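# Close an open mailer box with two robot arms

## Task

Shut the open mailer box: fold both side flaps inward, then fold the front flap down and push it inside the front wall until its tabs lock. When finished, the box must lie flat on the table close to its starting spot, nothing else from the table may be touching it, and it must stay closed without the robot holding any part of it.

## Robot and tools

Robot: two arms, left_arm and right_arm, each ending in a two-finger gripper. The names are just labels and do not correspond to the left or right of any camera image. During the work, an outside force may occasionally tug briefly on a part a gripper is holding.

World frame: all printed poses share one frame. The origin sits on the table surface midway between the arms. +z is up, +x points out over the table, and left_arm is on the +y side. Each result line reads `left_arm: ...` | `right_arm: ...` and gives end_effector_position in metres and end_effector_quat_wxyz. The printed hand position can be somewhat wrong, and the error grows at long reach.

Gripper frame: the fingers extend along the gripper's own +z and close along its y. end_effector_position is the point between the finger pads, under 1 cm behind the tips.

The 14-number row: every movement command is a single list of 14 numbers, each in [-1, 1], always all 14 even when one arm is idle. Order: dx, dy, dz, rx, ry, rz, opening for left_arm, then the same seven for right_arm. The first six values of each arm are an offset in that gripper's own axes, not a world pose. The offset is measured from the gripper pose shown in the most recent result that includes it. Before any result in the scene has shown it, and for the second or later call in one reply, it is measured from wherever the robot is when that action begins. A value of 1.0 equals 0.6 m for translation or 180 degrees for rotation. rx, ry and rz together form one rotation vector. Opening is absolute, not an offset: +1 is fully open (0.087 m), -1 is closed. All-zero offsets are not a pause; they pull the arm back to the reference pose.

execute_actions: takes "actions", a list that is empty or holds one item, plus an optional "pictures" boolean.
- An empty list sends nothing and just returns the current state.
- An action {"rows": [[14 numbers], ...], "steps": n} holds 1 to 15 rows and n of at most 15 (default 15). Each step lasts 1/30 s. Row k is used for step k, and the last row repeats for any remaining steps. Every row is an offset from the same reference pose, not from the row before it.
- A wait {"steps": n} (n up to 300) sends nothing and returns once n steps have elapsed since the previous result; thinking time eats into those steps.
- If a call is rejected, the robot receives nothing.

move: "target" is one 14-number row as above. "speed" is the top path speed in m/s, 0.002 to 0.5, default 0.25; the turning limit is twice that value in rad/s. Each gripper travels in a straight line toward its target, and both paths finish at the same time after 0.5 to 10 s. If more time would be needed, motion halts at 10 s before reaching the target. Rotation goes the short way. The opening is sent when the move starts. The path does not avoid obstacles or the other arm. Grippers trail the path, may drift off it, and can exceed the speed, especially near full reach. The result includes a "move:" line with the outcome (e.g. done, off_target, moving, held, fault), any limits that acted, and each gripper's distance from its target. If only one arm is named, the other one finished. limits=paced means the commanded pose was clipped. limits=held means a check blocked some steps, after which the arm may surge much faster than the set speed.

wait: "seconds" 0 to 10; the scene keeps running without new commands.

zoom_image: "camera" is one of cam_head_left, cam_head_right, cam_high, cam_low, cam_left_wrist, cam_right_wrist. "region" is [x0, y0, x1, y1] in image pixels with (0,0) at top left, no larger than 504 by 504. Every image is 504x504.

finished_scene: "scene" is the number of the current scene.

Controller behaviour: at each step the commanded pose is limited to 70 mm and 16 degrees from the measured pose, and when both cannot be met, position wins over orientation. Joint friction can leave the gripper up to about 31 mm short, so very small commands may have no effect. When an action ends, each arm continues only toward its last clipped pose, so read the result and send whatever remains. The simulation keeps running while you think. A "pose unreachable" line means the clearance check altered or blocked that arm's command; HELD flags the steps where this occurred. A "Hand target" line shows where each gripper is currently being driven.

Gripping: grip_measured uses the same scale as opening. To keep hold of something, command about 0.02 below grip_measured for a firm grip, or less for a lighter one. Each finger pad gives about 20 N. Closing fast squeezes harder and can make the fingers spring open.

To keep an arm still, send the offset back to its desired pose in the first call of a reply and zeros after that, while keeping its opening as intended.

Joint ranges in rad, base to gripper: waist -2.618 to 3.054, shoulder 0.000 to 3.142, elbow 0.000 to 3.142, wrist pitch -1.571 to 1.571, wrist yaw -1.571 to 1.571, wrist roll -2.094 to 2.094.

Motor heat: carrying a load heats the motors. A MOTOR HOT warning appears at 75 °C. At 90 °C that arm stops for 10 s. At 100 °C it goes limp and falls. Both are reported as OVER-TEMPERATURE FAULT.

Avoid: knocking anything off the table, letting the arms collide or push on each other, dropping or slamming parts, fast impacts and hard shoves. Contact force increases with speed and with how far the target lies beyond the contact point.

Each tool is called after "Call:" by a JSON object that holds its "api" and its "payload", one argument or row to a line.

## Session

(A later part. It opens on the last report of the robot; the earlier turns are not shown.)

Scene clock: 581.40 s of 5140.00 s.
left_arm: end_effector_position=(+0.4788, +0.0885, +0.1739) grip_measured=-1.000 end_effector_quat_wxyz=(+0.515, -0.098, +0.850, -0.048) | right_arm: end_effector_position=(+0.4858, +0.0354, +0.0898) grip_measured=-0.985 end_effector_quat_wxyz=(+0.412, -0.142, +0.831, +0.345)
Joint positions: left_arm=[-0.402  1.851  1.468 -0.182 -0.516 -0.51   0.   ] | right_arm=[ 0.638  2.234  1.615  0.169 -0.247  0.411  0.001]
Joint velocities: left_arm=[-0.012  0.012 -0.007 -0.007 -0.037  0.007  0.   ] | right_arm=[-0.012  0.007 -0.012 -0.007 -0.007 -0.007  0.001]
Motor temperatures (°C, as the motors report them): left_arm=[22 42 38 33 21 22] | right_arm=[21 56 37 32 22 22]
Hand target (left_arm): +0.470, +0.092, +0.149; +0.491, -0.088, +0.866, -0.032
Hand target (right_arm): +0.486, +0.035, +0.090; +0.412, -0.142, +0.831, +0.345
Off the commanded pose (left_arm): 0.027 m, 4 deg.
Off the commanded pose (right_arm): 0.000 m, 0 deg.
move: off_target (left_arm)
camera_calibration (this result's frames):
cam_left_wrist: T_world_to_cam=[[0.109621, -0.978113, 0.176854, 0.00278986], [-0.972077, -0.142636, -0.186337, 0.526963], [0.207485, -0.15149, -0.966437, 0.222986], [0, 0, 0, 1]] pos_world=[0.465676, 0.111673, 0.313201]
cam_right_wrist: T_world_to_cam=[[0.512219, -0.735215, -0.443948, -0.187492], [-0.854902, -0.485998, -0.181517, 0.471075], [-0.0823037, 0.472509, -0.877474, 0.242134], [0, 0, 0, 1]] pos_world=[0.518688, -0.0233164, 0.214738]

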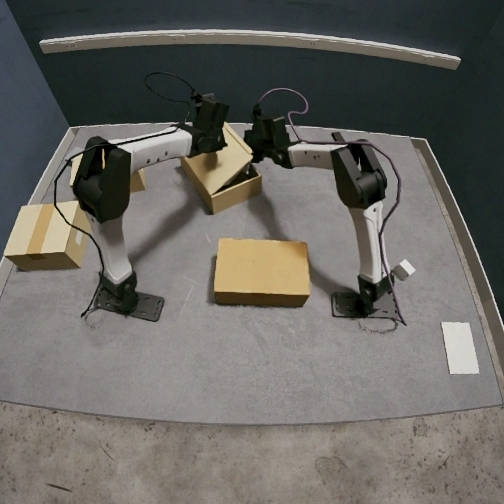

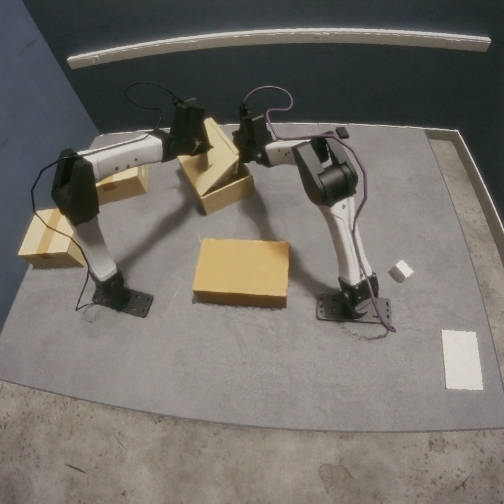

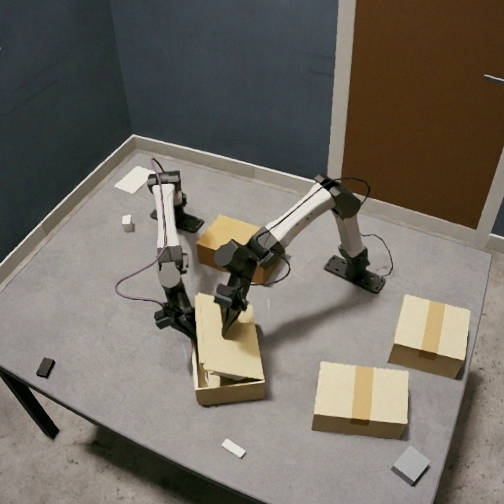

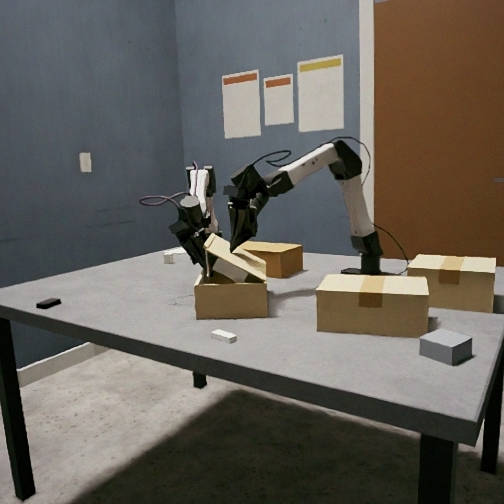

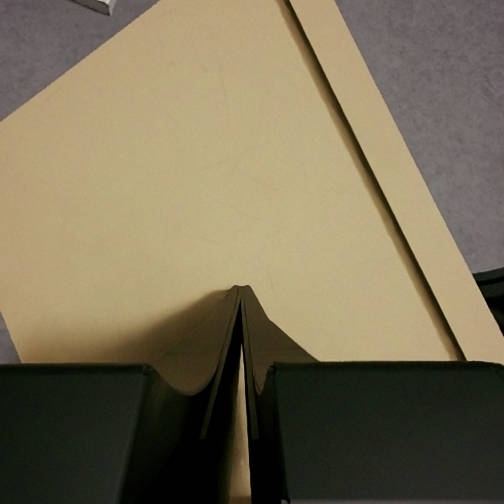

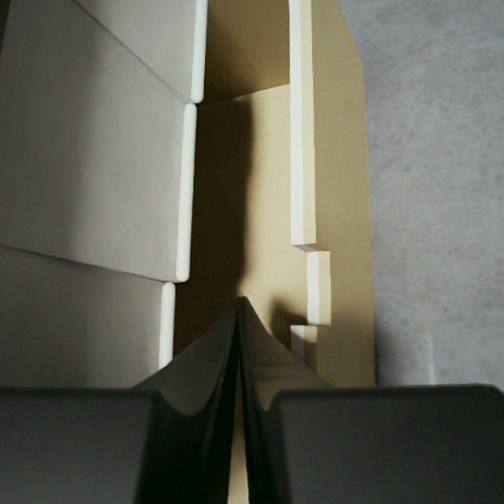

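Call:
{"api": "move", "payload": {
  "target": [0.075,0.012,0.04,0,0,0,-1, 0,0,-0.05,0,0,0,-1],
  "speed": 0.015
}}

Scene clock: 590.83 s of 5140.00 s.
left_arm: end_effector_position=(+0.4870, +0.0844, +0.1611) grip_measured=-1.000 end_effector_quat_wxyz=(+0.545, -0.110, +0.828, -0.070) | right_arm: end_effector_position=(+0.4696, +0.0195, +0.0957) grip_measured=-0.985 end_effector_quat_wxyz=(+0.408, -0.139, +0.834, +0.343)
Joint positions: left_arm=[-0.402  1.859  1.357  0.027 -0.522 -0.51   0.   ] | right_arm=[ 0.63   2.146  1.506  0.179 -0.251  0.411  0.001]
Joint velocities: left_arm=[-0.012 -0.017  0.012  0.081 -0.037 -0.022  0.   ] | right_arm=[-0.002  0.007  0.022  0.066  0.037 -0.007  0.001]
Motor temperatures (°C, as the motors report them): left_arm=[22 42 37 33 21 22] | right_arm=[21 57 37 32 22 22]
Hand target (left_arm): +0.478, +0.087, +0.123; +0.515, -0.098, +0.850, -0.048
Hand target (right_arm): +0.468, +0.015, +0.102; +0.412, -0.142, +0.831, +0.345
Off the commanded pose (left_arm): 0.040 m, 5 deg.
Off the commanded pose (right_arm): 0.008 m, 1 deg.
After step 90, 2.77 s passed at rest.
move: off_target (left_arm)
camera_calibration (this result's frames):
cam_left_wrist: T_world_to_cam=[[0.0989369, -0.967963, 0.230778, -0.00422771], [-0.954162, -0.158112, -0.254118, 0.535401], [0.282466, -0.195058, -0.939237, 0.171144], [0, 0, 0, 1]] pos_world=[0.462935, 0.113944, 0.297775]
cam_right_wrist: T_world_to_cam=[[0.503909, -0.73994, -0.445606, -0.18411], [-0.859068, -0.483014, -0.16941, 0.451283], [-0.0898805, 0.468173, -0.879054, 0.257278], [0, 0, 0, 1]] pos_world=[0.503581, -0.0387047, 0.220572]

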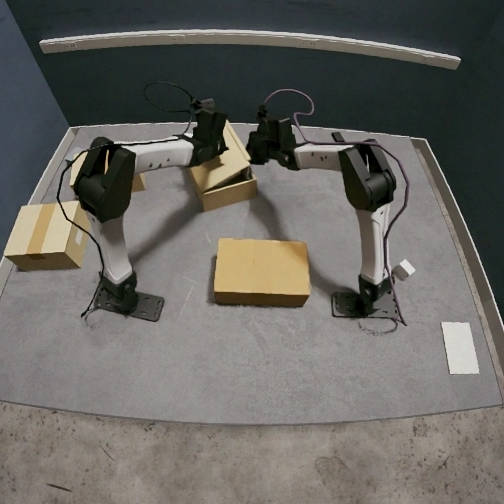

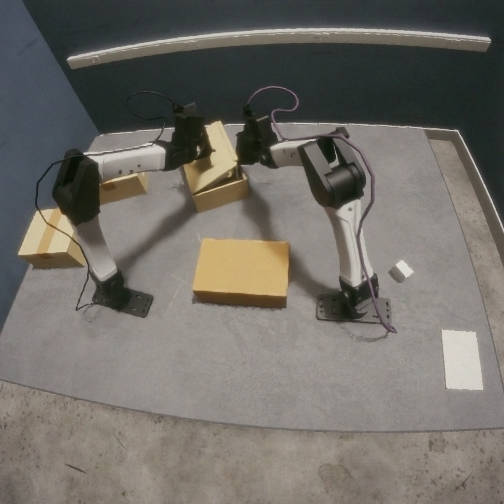

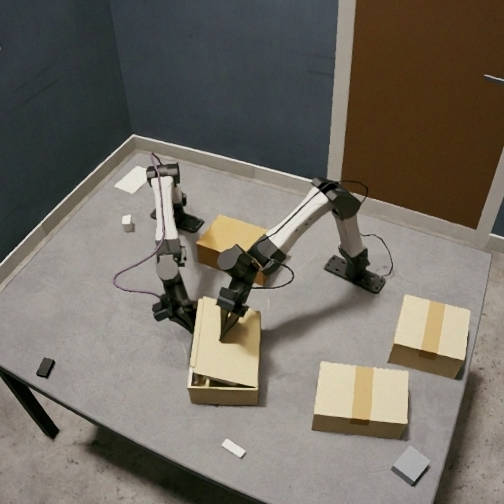

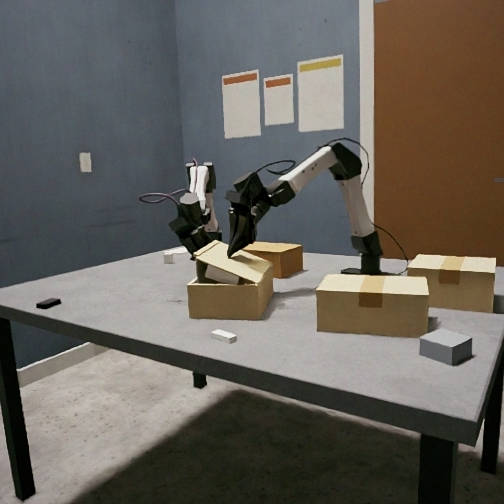

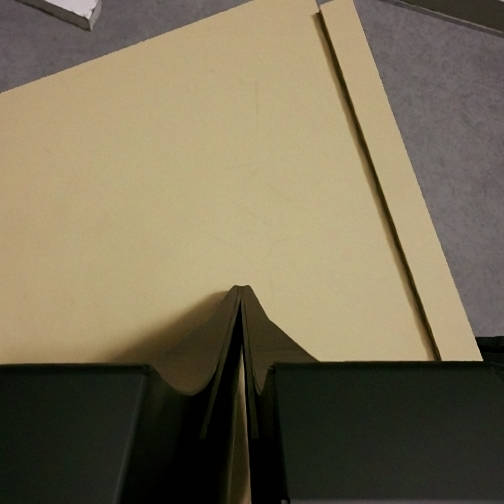

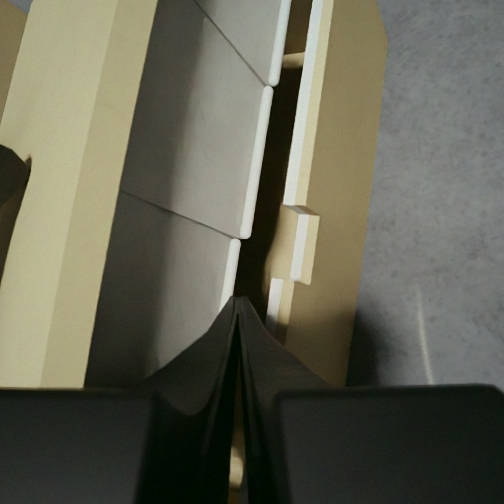

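Good; continue a little.

Call:
{"api": "move", "payload": {
  "target": [0.075,0.015,0.035,0,0,0,-1, 0,0,-0.045,0,0,0,-1],
  "speed": 0.015
}}

Scene clock: 595.53 s of 5140.00 s.
left_arm: end_effector_position=(+0.4969, +0.0781, +0.1442) grip_measured=-1.000 end_effector_quat_wxyz=(+0.570, -0.120, +0.807, -0.092) | right_arm: end_effector_position=(+0.4547, +0.0069, +0.1011) grip_measured=-0.985 end_effector_quat_wxyz=(+0.404, -0.138, +0.837, +0.343)
Joint positions: left_arm=[-0.402  1.902  1.277  0.232 -0.522 -0.511  0.   ] | right_arm=[ 0.624  2.073  1.42   0.181 -0.259  0.411  0.001]
Joint velocities: left_arm=[-0.012 -0.017 -0.012 -0.037 -0.022 -0.037  0.   ] | right_arm=[-0.022  0.002  0.007  0.022 -0.051 -0.066 -0.   ]
Motor temperatures (°C, as the motors report them): left_arm=[22 42 37 33 21 22] | right_arm=[21 57 37 33 22 22]
Hand target (left_arm): +0.488, +0.082, +0.111; +0.545, -0.110, +0.828, -0.070
Hand target (right_arm): +0.454, +0.001, +0.107; +0.408, -0.139, +0.834, +0.343
Off the commanded pose (left_arm): 0.035 m, 5 deg.
Off the commanded pose (right_arm): 0.009 m, 1 deg.
move: off_target (left_arm)
camera_calibration (this result's frames):
cam_left_wrist: T_world_to_cam=[[0.0821317, -0.956625, 0.279505, -0.00695602], [-0.934773, -0.171202, -0.311271, 0.539179], [0.345622, -0.235708, -0.908288, 0.118557], [0, 0, 0, 1]] pos_world=[0.463606, 0.113599, 0.277459]
cam_right_wrist: T_world_to_cam=[[0.499887, -0.74074, -0.448796, -0.181332], [-0.860396, -0.484051, -0.159415, 0.432934], [-0.099155, 0.465832, -0.8793, 0.270817], [0, 0, 0, 1]] pos_world=[0.489993, -0.0509131, 0.225764]

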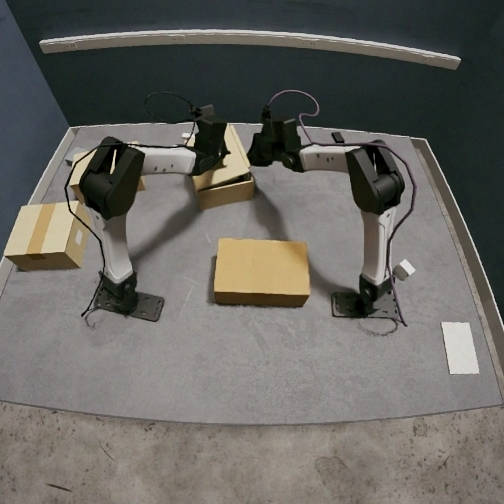

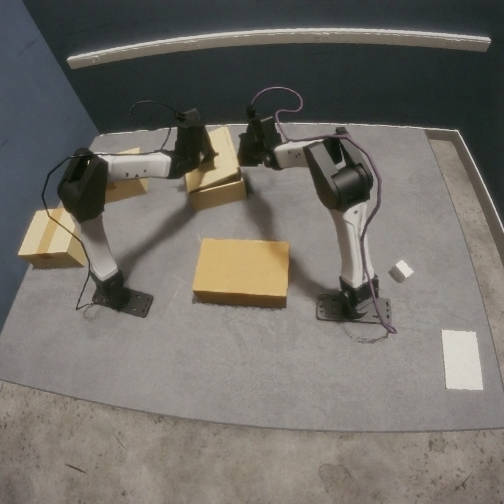

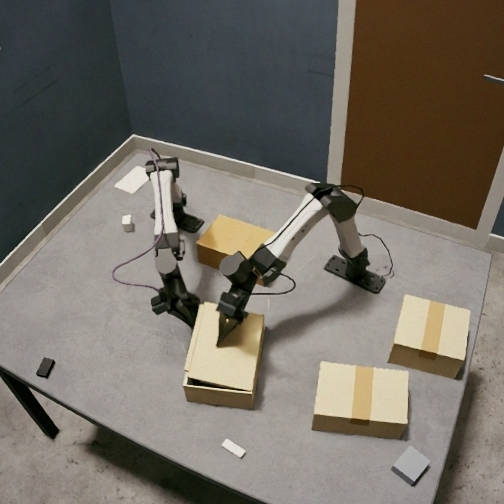

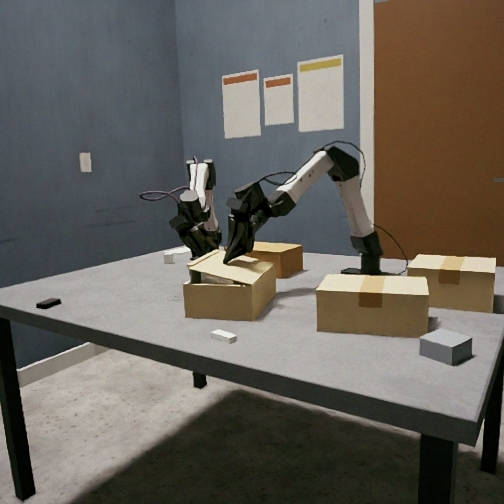

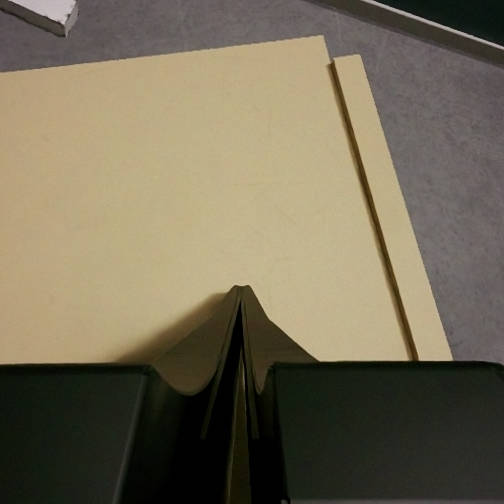

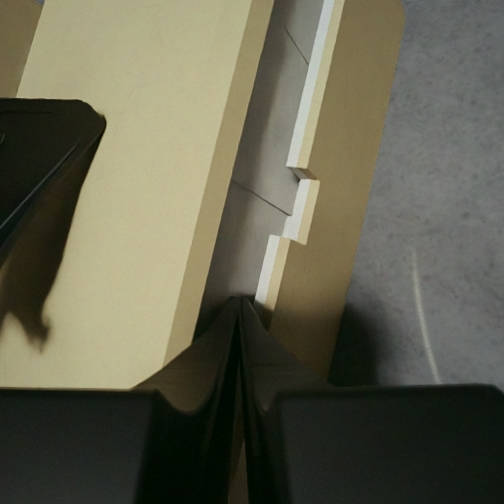

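Flap is inside. Withdraw right, press left.

Call:
{"api": "move", "payload": {
  "target": [0.09,0.025,0.03,0,0,0,-1, 0,0,-0.12,0,0,0,-1],
  "speed": 0.03
}}

Scene clock: 599.67 s of 5140.00 s.
left_arm: end_effector_position=(+0.5051, +0.0739, +0.1205) grip_measured=-1.000 end_effector_quat_wxyz=(+0.596, -0.131, +0.784, -0.112) | right_arm: end_effector_position=(+0.4166, -0.0357, +0.1312) grip_measured=-0.985 end_effector_quat_wxyz=(+0.407, -0.136, +0.835, +0.345)
Joint positions: left_arm=[-0.402  1.972  1.193  0.468 -0.528 -0.512  0.   ] | right_arm=[ 0.585  1.834  1.203  0.166 -0.292  0.399  0.001]
Joint velocities: left_arm=[-0.007  0.002  0.002  0.007  0.007  0.007  0.   ] | right_arm=[-0.007 -0.007 -0.012 -0.081  0.022 -0.007  0.   ]
Motor temperatures (°C, as the motors report them): left_arm=[22 42 37 33 21 22] | right_arm=[21 57 37 33 22 22]
Hand target (left_arm): +0.495, +0.076, +0.086; +0.570, -0.120, +0.807, -0.092
Hand target (right_arm): +0.412, -0.042, +0.131; +0.404, -0.138, +0.837, +0.343
Off the commanded pose (left_arm): 0.036 m, 5 deg.
Off the commanded pose (right_arm): 0.008 m, 1 deg.
move: off_target (left_arm)
camera_calibration (this result's frames):
cam_left_wrist: T_world_to_cam=[[0.0659105, -0.943089, 0.325944, -0.00339286], [-0.909704, -0.191011, -0.368718, 0.53448], [0.409993, -0.27221, -0.870521, 0.058794], [0, 0, 0, 1]] pos_world=[0.462337, 0.114896, 0.24936]
cam_right_wrist: T_world_to_cam=[[0.499655, -0.738516, -0.452702, -0.179713], [-0.861179, -0.479834, -0.167721, 0.385954], [-0.0933571, 0.47366, -0.875746, 0.310759], [0, 0, 0, 1]] pos_world=[0.451181, -0.0947214, 0.255522]

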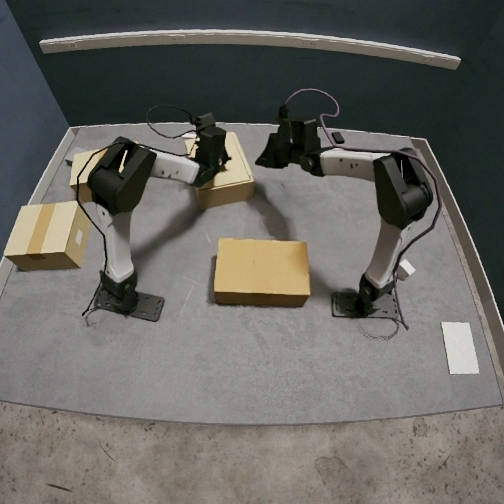

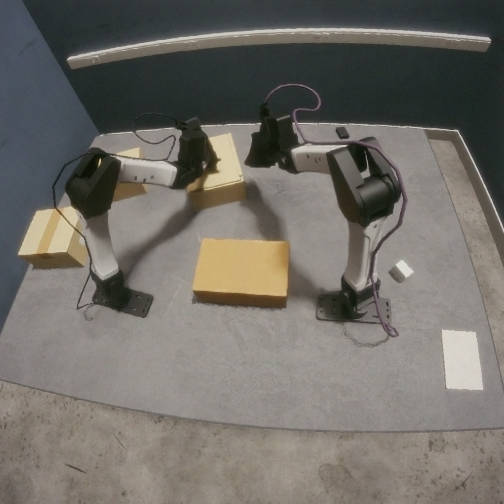

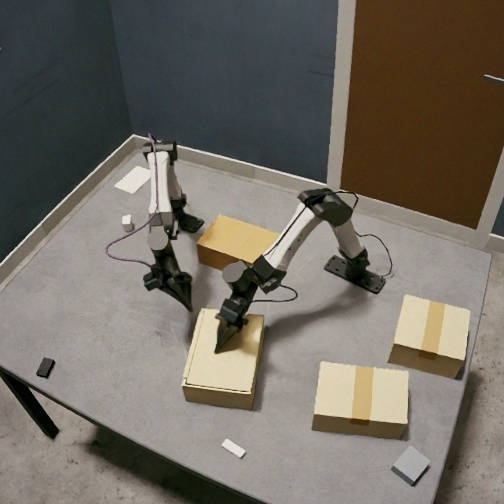

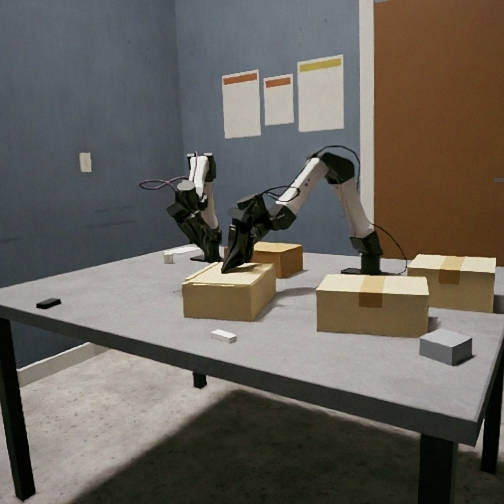

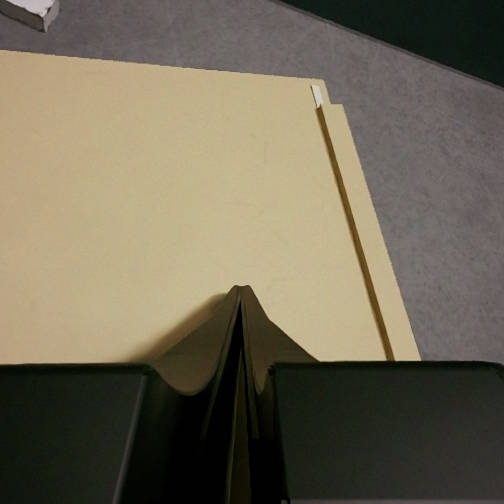

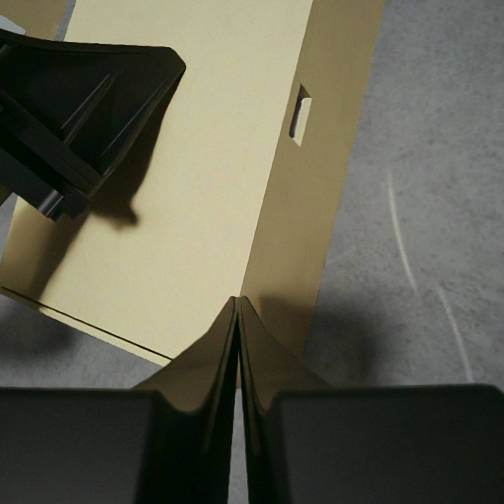

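Call:
{"api": "move", "payload": {
  "target": [0.03,0.01,0.01,0,0,0,-1, 0.2,0.075,0.027,0,0,0,-1],
  "speed": 0.06
}}

Scene clock: 606.00 s of 5140.00 s.
left_arm: end_effector_position=(+0.5107, +0.0704, +0.1253) grip_measured=-1.000 end_effector_quat_wxyz=(+0.610, -0.137, +0.771, -0.124) | right_arm: end_effector_position=(+0.3326, +0.0174, +0.0637) grip_measured=-0.985 end_effector_quat_wxyz=(+0.416, -0.141, +0.827, +0.350)
Joint positions: left_arm=[-0.402  1.989  1.193  0.533 -0.529 -0.512  0.   ] | right_arm=[ 0.838  1.864  0.897  0.544 -0.069  0.5    0.001]
Joint velocities: left_arm=[-0.002  0.012 -0.017  0.022 -0.007  0.081  0.   ] | right_arm=[-0.002 -0.007  0.007  0.037 -0.037 -0.081 -0.   ]
Motor temperatures (°C, as the motors report them): left_arm=[22 42 37 33 21 22] | right_arm=[21 57 37 32 22 22]
Hand target (left_arm): +0.505, +0.073, +0.101; +0.596, -0.131, +0.784, -0.112
Hand target (right_arm): +0.328, +0.015, +0.053; +0.407, -0.137, +0.835, +0.344
Off the commanded pose (left_arm): 0.025 m, 3 deg.
Off the commanded pose (right_arm): 0.013 m, 2 deg.
After step 90, 0.83 s passed at rest.
move: off_target (left_arm, right_arm)
camera_calibration (this result's frames):
cam_left_wrist: T_world_to_cam=[[0.0529379, -0.934384, 0.352314, -0.00589778], [-0.894078, -0.201489, -0.400033, 0.537409], [0.444771, -0.293819, -0.846079, 0.0404633], [0, 0, 0, 1]] pos_world=[0.462801, 0.11466, 0.251294]
cam_right_wrist: T_world_to_cam=[[0.515836, -0.729565, -0.449052, -0.134807], [-0.853227, -0.484584, -0.192827, 0.326819], [-0.0769235, 0.48261, -0.872451, 0.212822], [0, 0, 0, 1]] pos_world=[0.364761, -0.0426897, 0.188161]

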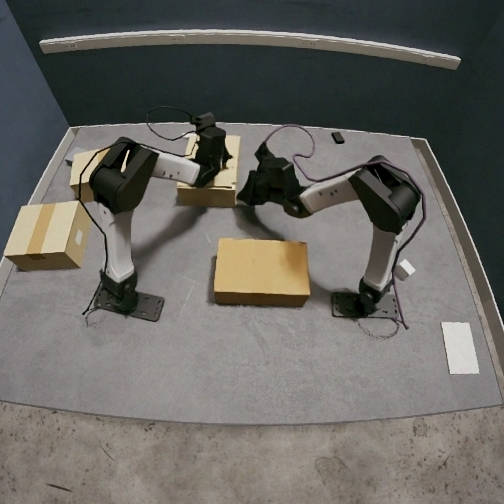

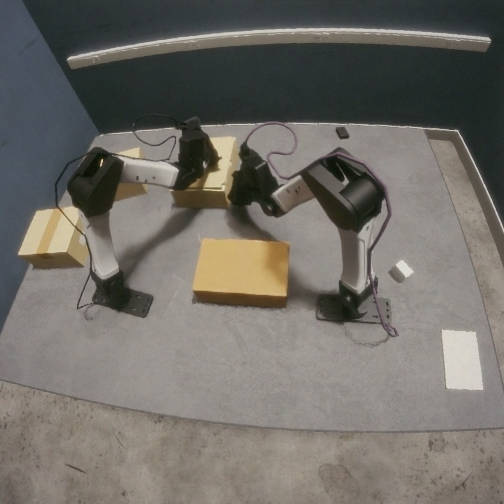

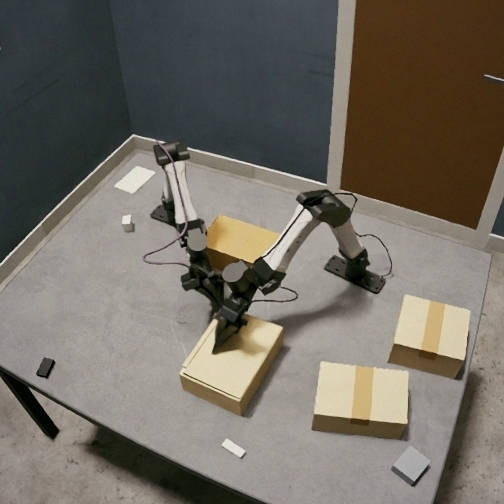

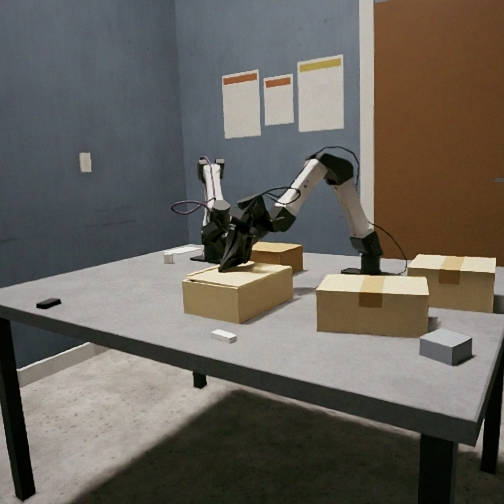

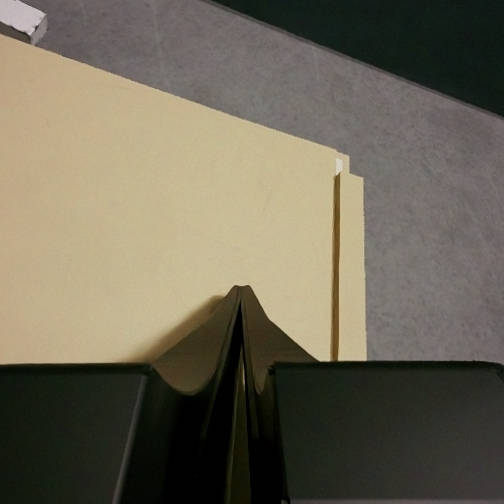

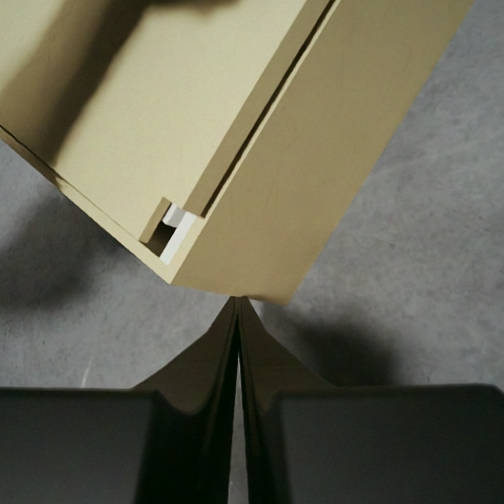

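Call:
{"api": "move", "payload": {
  "target": [-0.115,0.116,-0.018,0,0,0,-1, 0.025,0.065,0.027,0,0,0,-1],
  "speed": 0.05
}}

Call:
{"api": "move", "payload": {
  "target": [0.114,0.045,0.029,0,0,0,-1, 0,0,0,0,0,0,-1],
  "speed": 0.04
}}

Scene clock: 614.67 s of 5140.00 s.
left_arm: end_effector_position=(+0.5172, +0.1563, +0.1827) grip_measured=-1.000 end_effector_quat_wxyz=(+0.629, -0.140, +0.753, -0.134) | right_arm: end_effector_position=(+0.3124, +0.0520, +0.0651) grip_measured=-0.985 end_effector_quat_wxyz=(+0.419, -0.145, +0.825, +0.350)
Joint positions: left_arm=[-0.203  1.78   1.1    0.497 -0.34  -0.456  0.   ] | right_arm=[0.944 1.9   0.949 0.536 0.027 0.535 0.001]
Joint velocities: left_arm=[-0.002 -0.002 -0.007 -0.051  0.022  0.066  0.   ] | right_arm=[-0.007 -0.002 -0.012 -0.007  0.051 -0.037 -0.   ]
Motor temperatures (°C, as the motors report them): left_arm=[22 43 36 34 21 22] | right_arm=[21 55 37 33 22 22]
Hand target (left_arm): +0.510, +0.161, +0.166; +0.612, -0.135, +0.770, -0.123
Hand target (right_arm): +0.313, +0.057, +0.064; +0.416, -0.141, +0.827, +0.350
Off the commanded pose (left_arm): 0.019 m, 3 deg.
Off the commanded pose (right_arm): 0.006 m, 1 deg.
After step 90, 3.43 s passed at rest.
move: off_target (left_arm)
camera_calibration (this result's frames):
cam_left_wrist: T_world_to_cam=[[0.0373958, -0.927646, 0.371585, 0.0571842], [-0.870745, -0.212696, -0.443355, 0.581091], [0.490311, -0.306976, -0.815697, 0.0843101], [0, 0, 0, 1]] pos_world=[0.462506, 0.202524, 0.305153]
cam_right_wrist: T_world_to_cam=[[0.523704, -0.727003, -0.444073, -0.101442], [-0.848955, -0.488688, -0.201146, 0.325967], [-0.0707793, 0.482338, -0.873121, 0.193958], [0, 0, 0, 1]] pos_world=[0.343585, -0.00800557, 0.189868]

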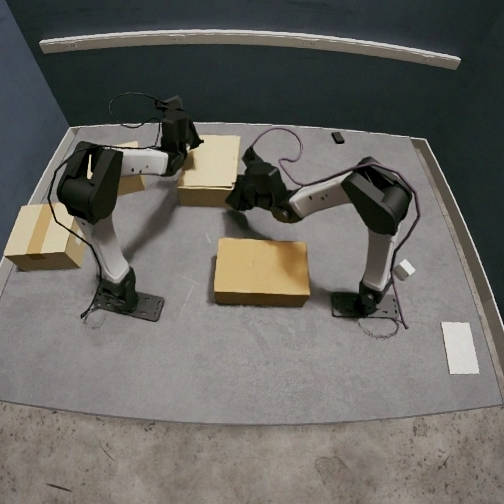

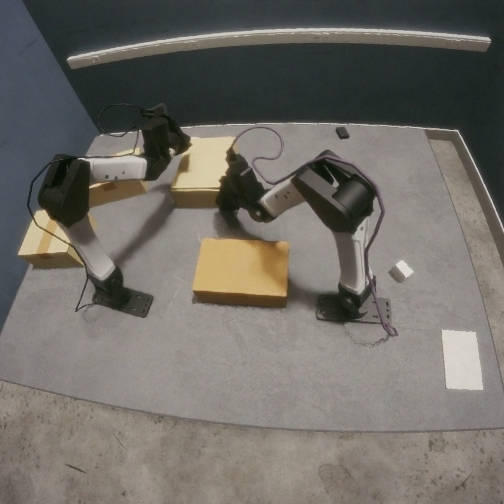

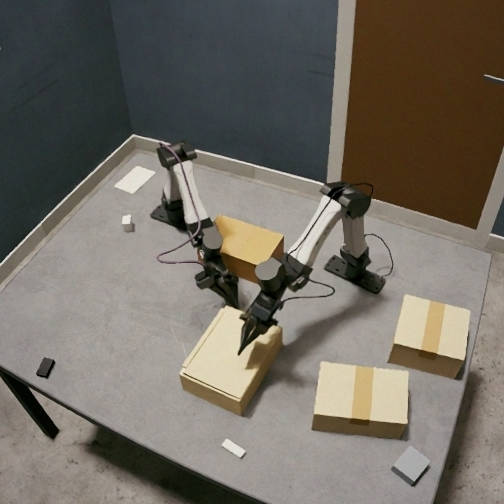

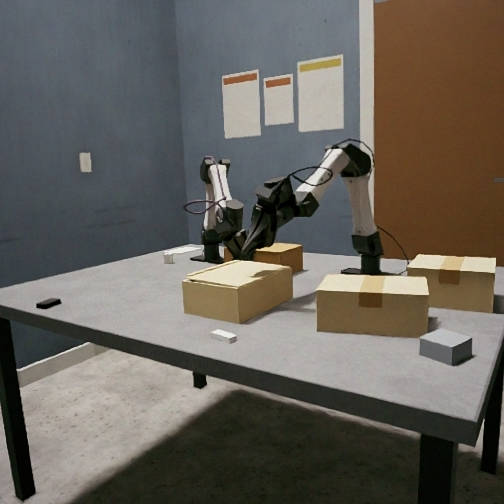

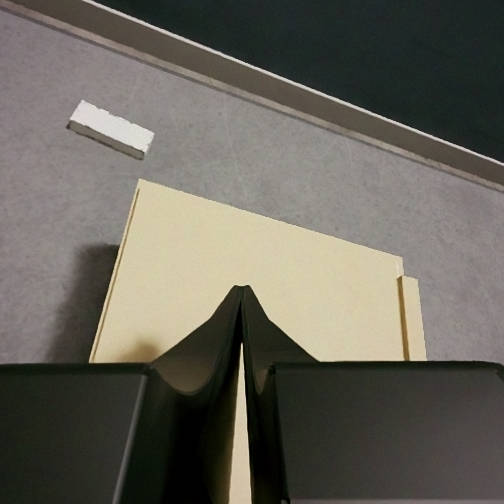

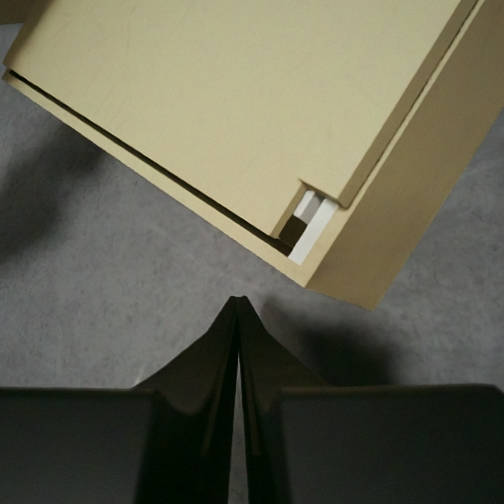

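Scene clock: 616.83 s of 5140.00 s.
left_arm: end_effector_position=(+0.5259, +0.1529, +0.1235) grip_measured=-1.000 end_effector_quat_wxyz=(+0.639, -0.142, +0.743, -0.140) | right_arm: end_effector_position=(+0.3124, +0.0520, +0.0651) grip_measured=-0.985 end_effector_quat_wxyz=(+0.419, -0.145, +0.825, +0.350)
Joint positions: left_arm=[-0.203  1.943  1.01   0.779 -0.34  -0.456  0.   ] | right_arm=[0.944 1.9   0.949 0.536 0.027 0.535 0.001]
Joint velocities: left_arm=[ 0.012 -0.017 -0.007  0.051 -0.022 -0.051  0.   ] | right_arm=[ 0.007 -0.007  0.007  0.081 -0.037  0.007  0.002]
Motor temperatures (°C, as the motors report them): left_arm=[22 43 36 34 21 22] | right_arm=[21 54 37 33 22 22]
Hand target (left_arm): +0.521, +0.154, +0.107; +0.629, -0.140, +0.753, -0.134
Hand target (right_arm): +0.312, +0.052, +0.065; +0.419, -0.145, +0.825, +0.350
Off the commanded pose (left_arm): 0.017 m, 2 deg.
Off the commanded pose (right_arm): 0.000 m, 0 deg.
move: off_target (left_arm)
camera_calibration (this result's frames):
cam_left_wrist: T_world_to_cam=[[0.0270755, -0.923632, 0.382323, 0.0792004], [-0.858314, -0.21753, -0.464734, 0.558548], [0.51241, -0.31557, -0.798656, 0.0183193], [0, 0, 0, 1]] pos_world=[0.467878, 0.200434, 0.243927]
cam_right_wrist: T_world_to_cam=[[0.523704, -0.727003, -0.444073, -0.101442], [-0.848955, -0.488688, -0.201146, 0.325967], [-0.0707793, 0.482338, -0.873121, 0.193958], [0, 0, 0, 1]] pos_world=[0.343585, -0.00800557, 0.189868]

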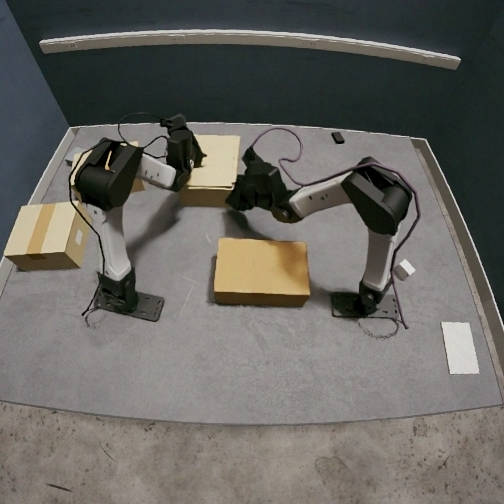

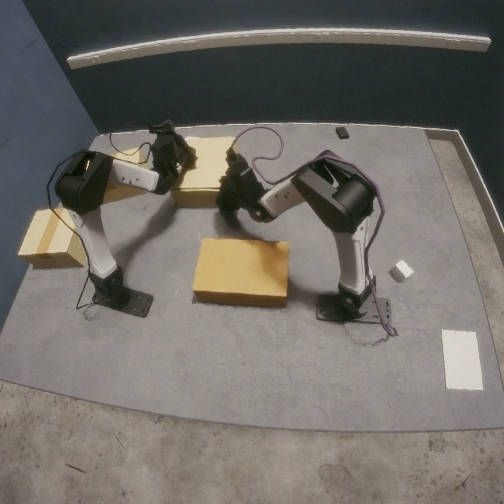

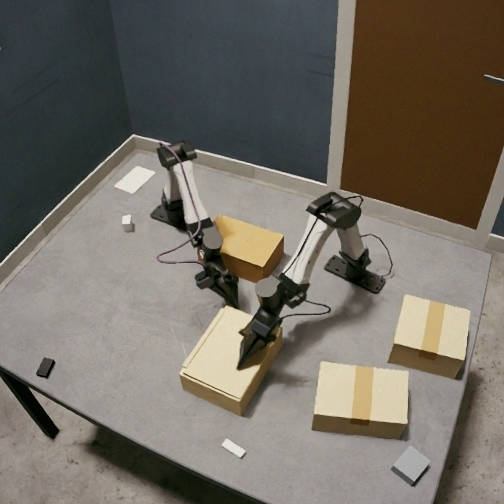

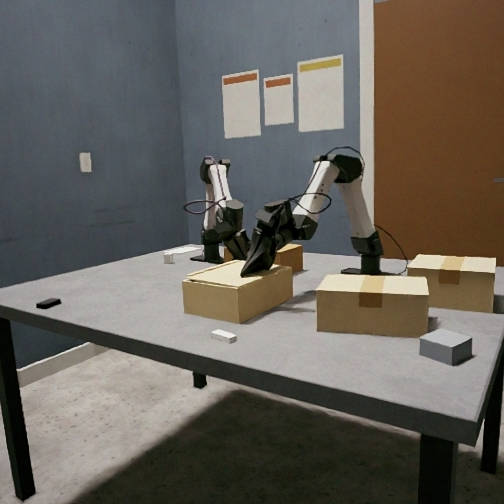

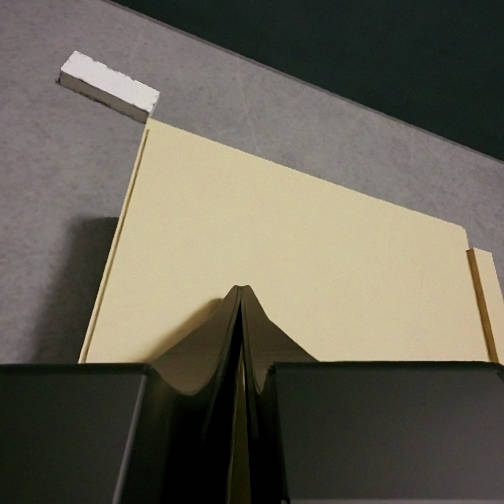

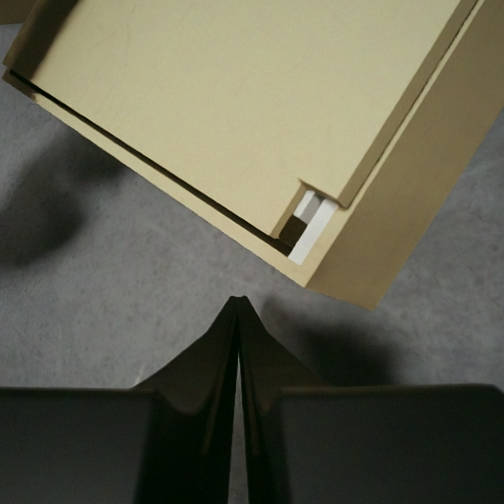

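Call:
{"api": "move", "payload": {
  "target": [0.057,0.022,-0.075,0,0,0,-1, -0.166,-0.175,0.125,0,0,0,-1],
  "speed": 0.04
}}

Scene clock: 624.23 s of 5140.00 s.
left_arm: end_effector_position=(+0.4881, +0.1502, +0.1224) grip_measured=-1.000 end_effector_quat_wxyz=(+0.665, -0.146, +0.715, -0.156) | right_arm: end_effector_position=(+0.4663, +0.0245, +0.0673) grip_measured=-0.985 end_effector_quat_wxyz=(+0.418, -0.141, +0.824, +0.354)
Joint positions: left_arm=[-0.25   1.887  0.809  1.007 -0.388 -0.459  0.   ] | right_arm=[ 0.638  2.194  1.425  0.343 -0.255  0.419  0.001]
Joint velocities: left_arm=[-0.007  0.002  0.002  0.007 -0.066  0.022  0.   ] | right_arm=[ 0.012 -0.017  0.007 -0.022  0.066 -0.051 -0.001]
Motor temperatures (°C, as the motors report them): left_arm=[22 43 36 34 21 22] | right_arm=[21 53 37 33 22 22]
Hand target (left_arm): +0.476, +0.152, +0.094; +0.639, -0.142, +0.743, -0.140
Hand target (right_arm): +0.472, +0.023, +0.066; +0.419, -0.143, +0.825, +0.352
Off the commanded pose (left_arm): 0.031 m, 5 deg.
Off the commanded pose (right_arm): 0.007 m, 1 deg.
After step 90, 0.03 s passed at rest.
move: off_target (left_arm)
camera_calibration (this result's frames):
cam_left_wrist: T_world_to_cam=[[-0.00358597, -0.91161, 0.41104, 0.0878439], [-0.819455, -0.232905, -0.523688, 0.51552], [0.573133, -0.338707, -0.746188, 0.00331821], [0, 0, 0, 1]] pos_world=[0.420858, 0.20127, 0.23634]
cam_right_wrist: T_world_to_cam=[[0.520604, -0.72364, -0.453119, -0.199117], [-0.850589, -0.485556, -0.201827, 0.444313], [-0.0739646, 0.49049, -0.868302, 0.220915], [0, 0, 0, 1]] pos_world=[0.497928, -0.0367067, 0.191271]

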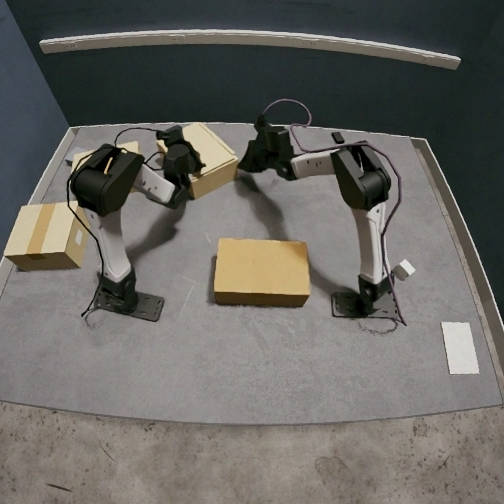

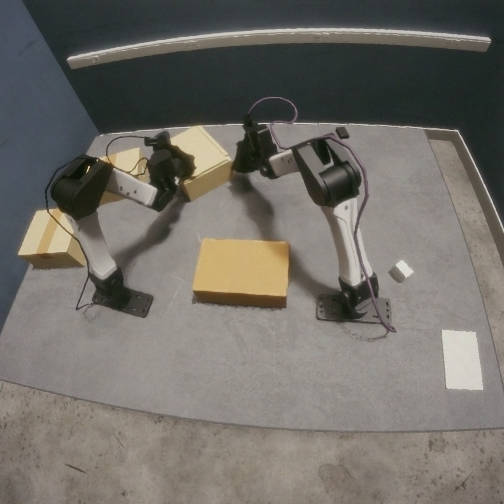

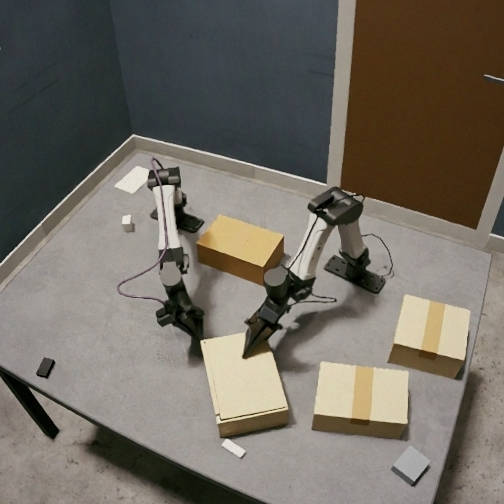

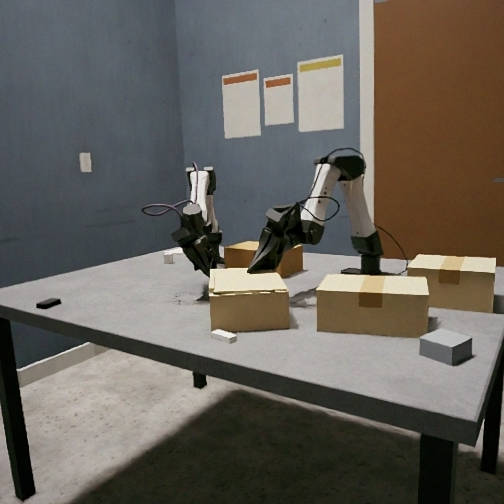

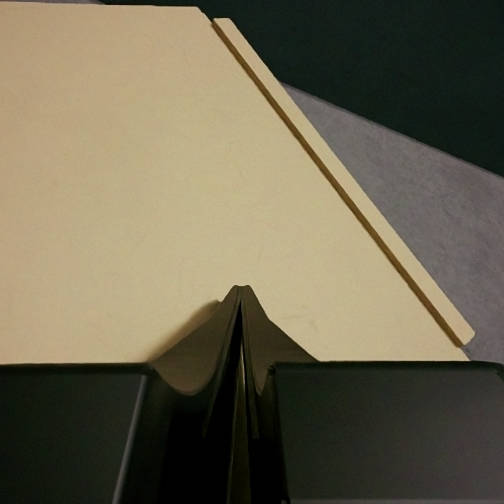

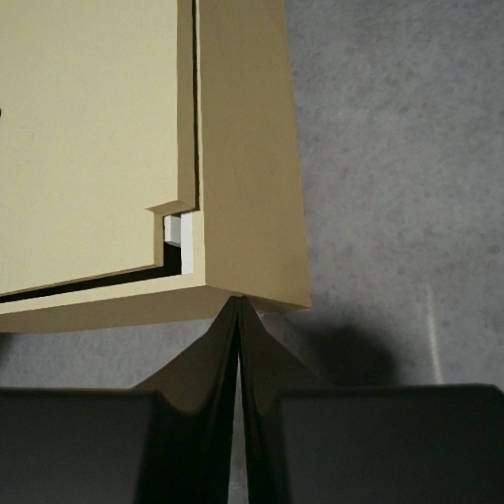

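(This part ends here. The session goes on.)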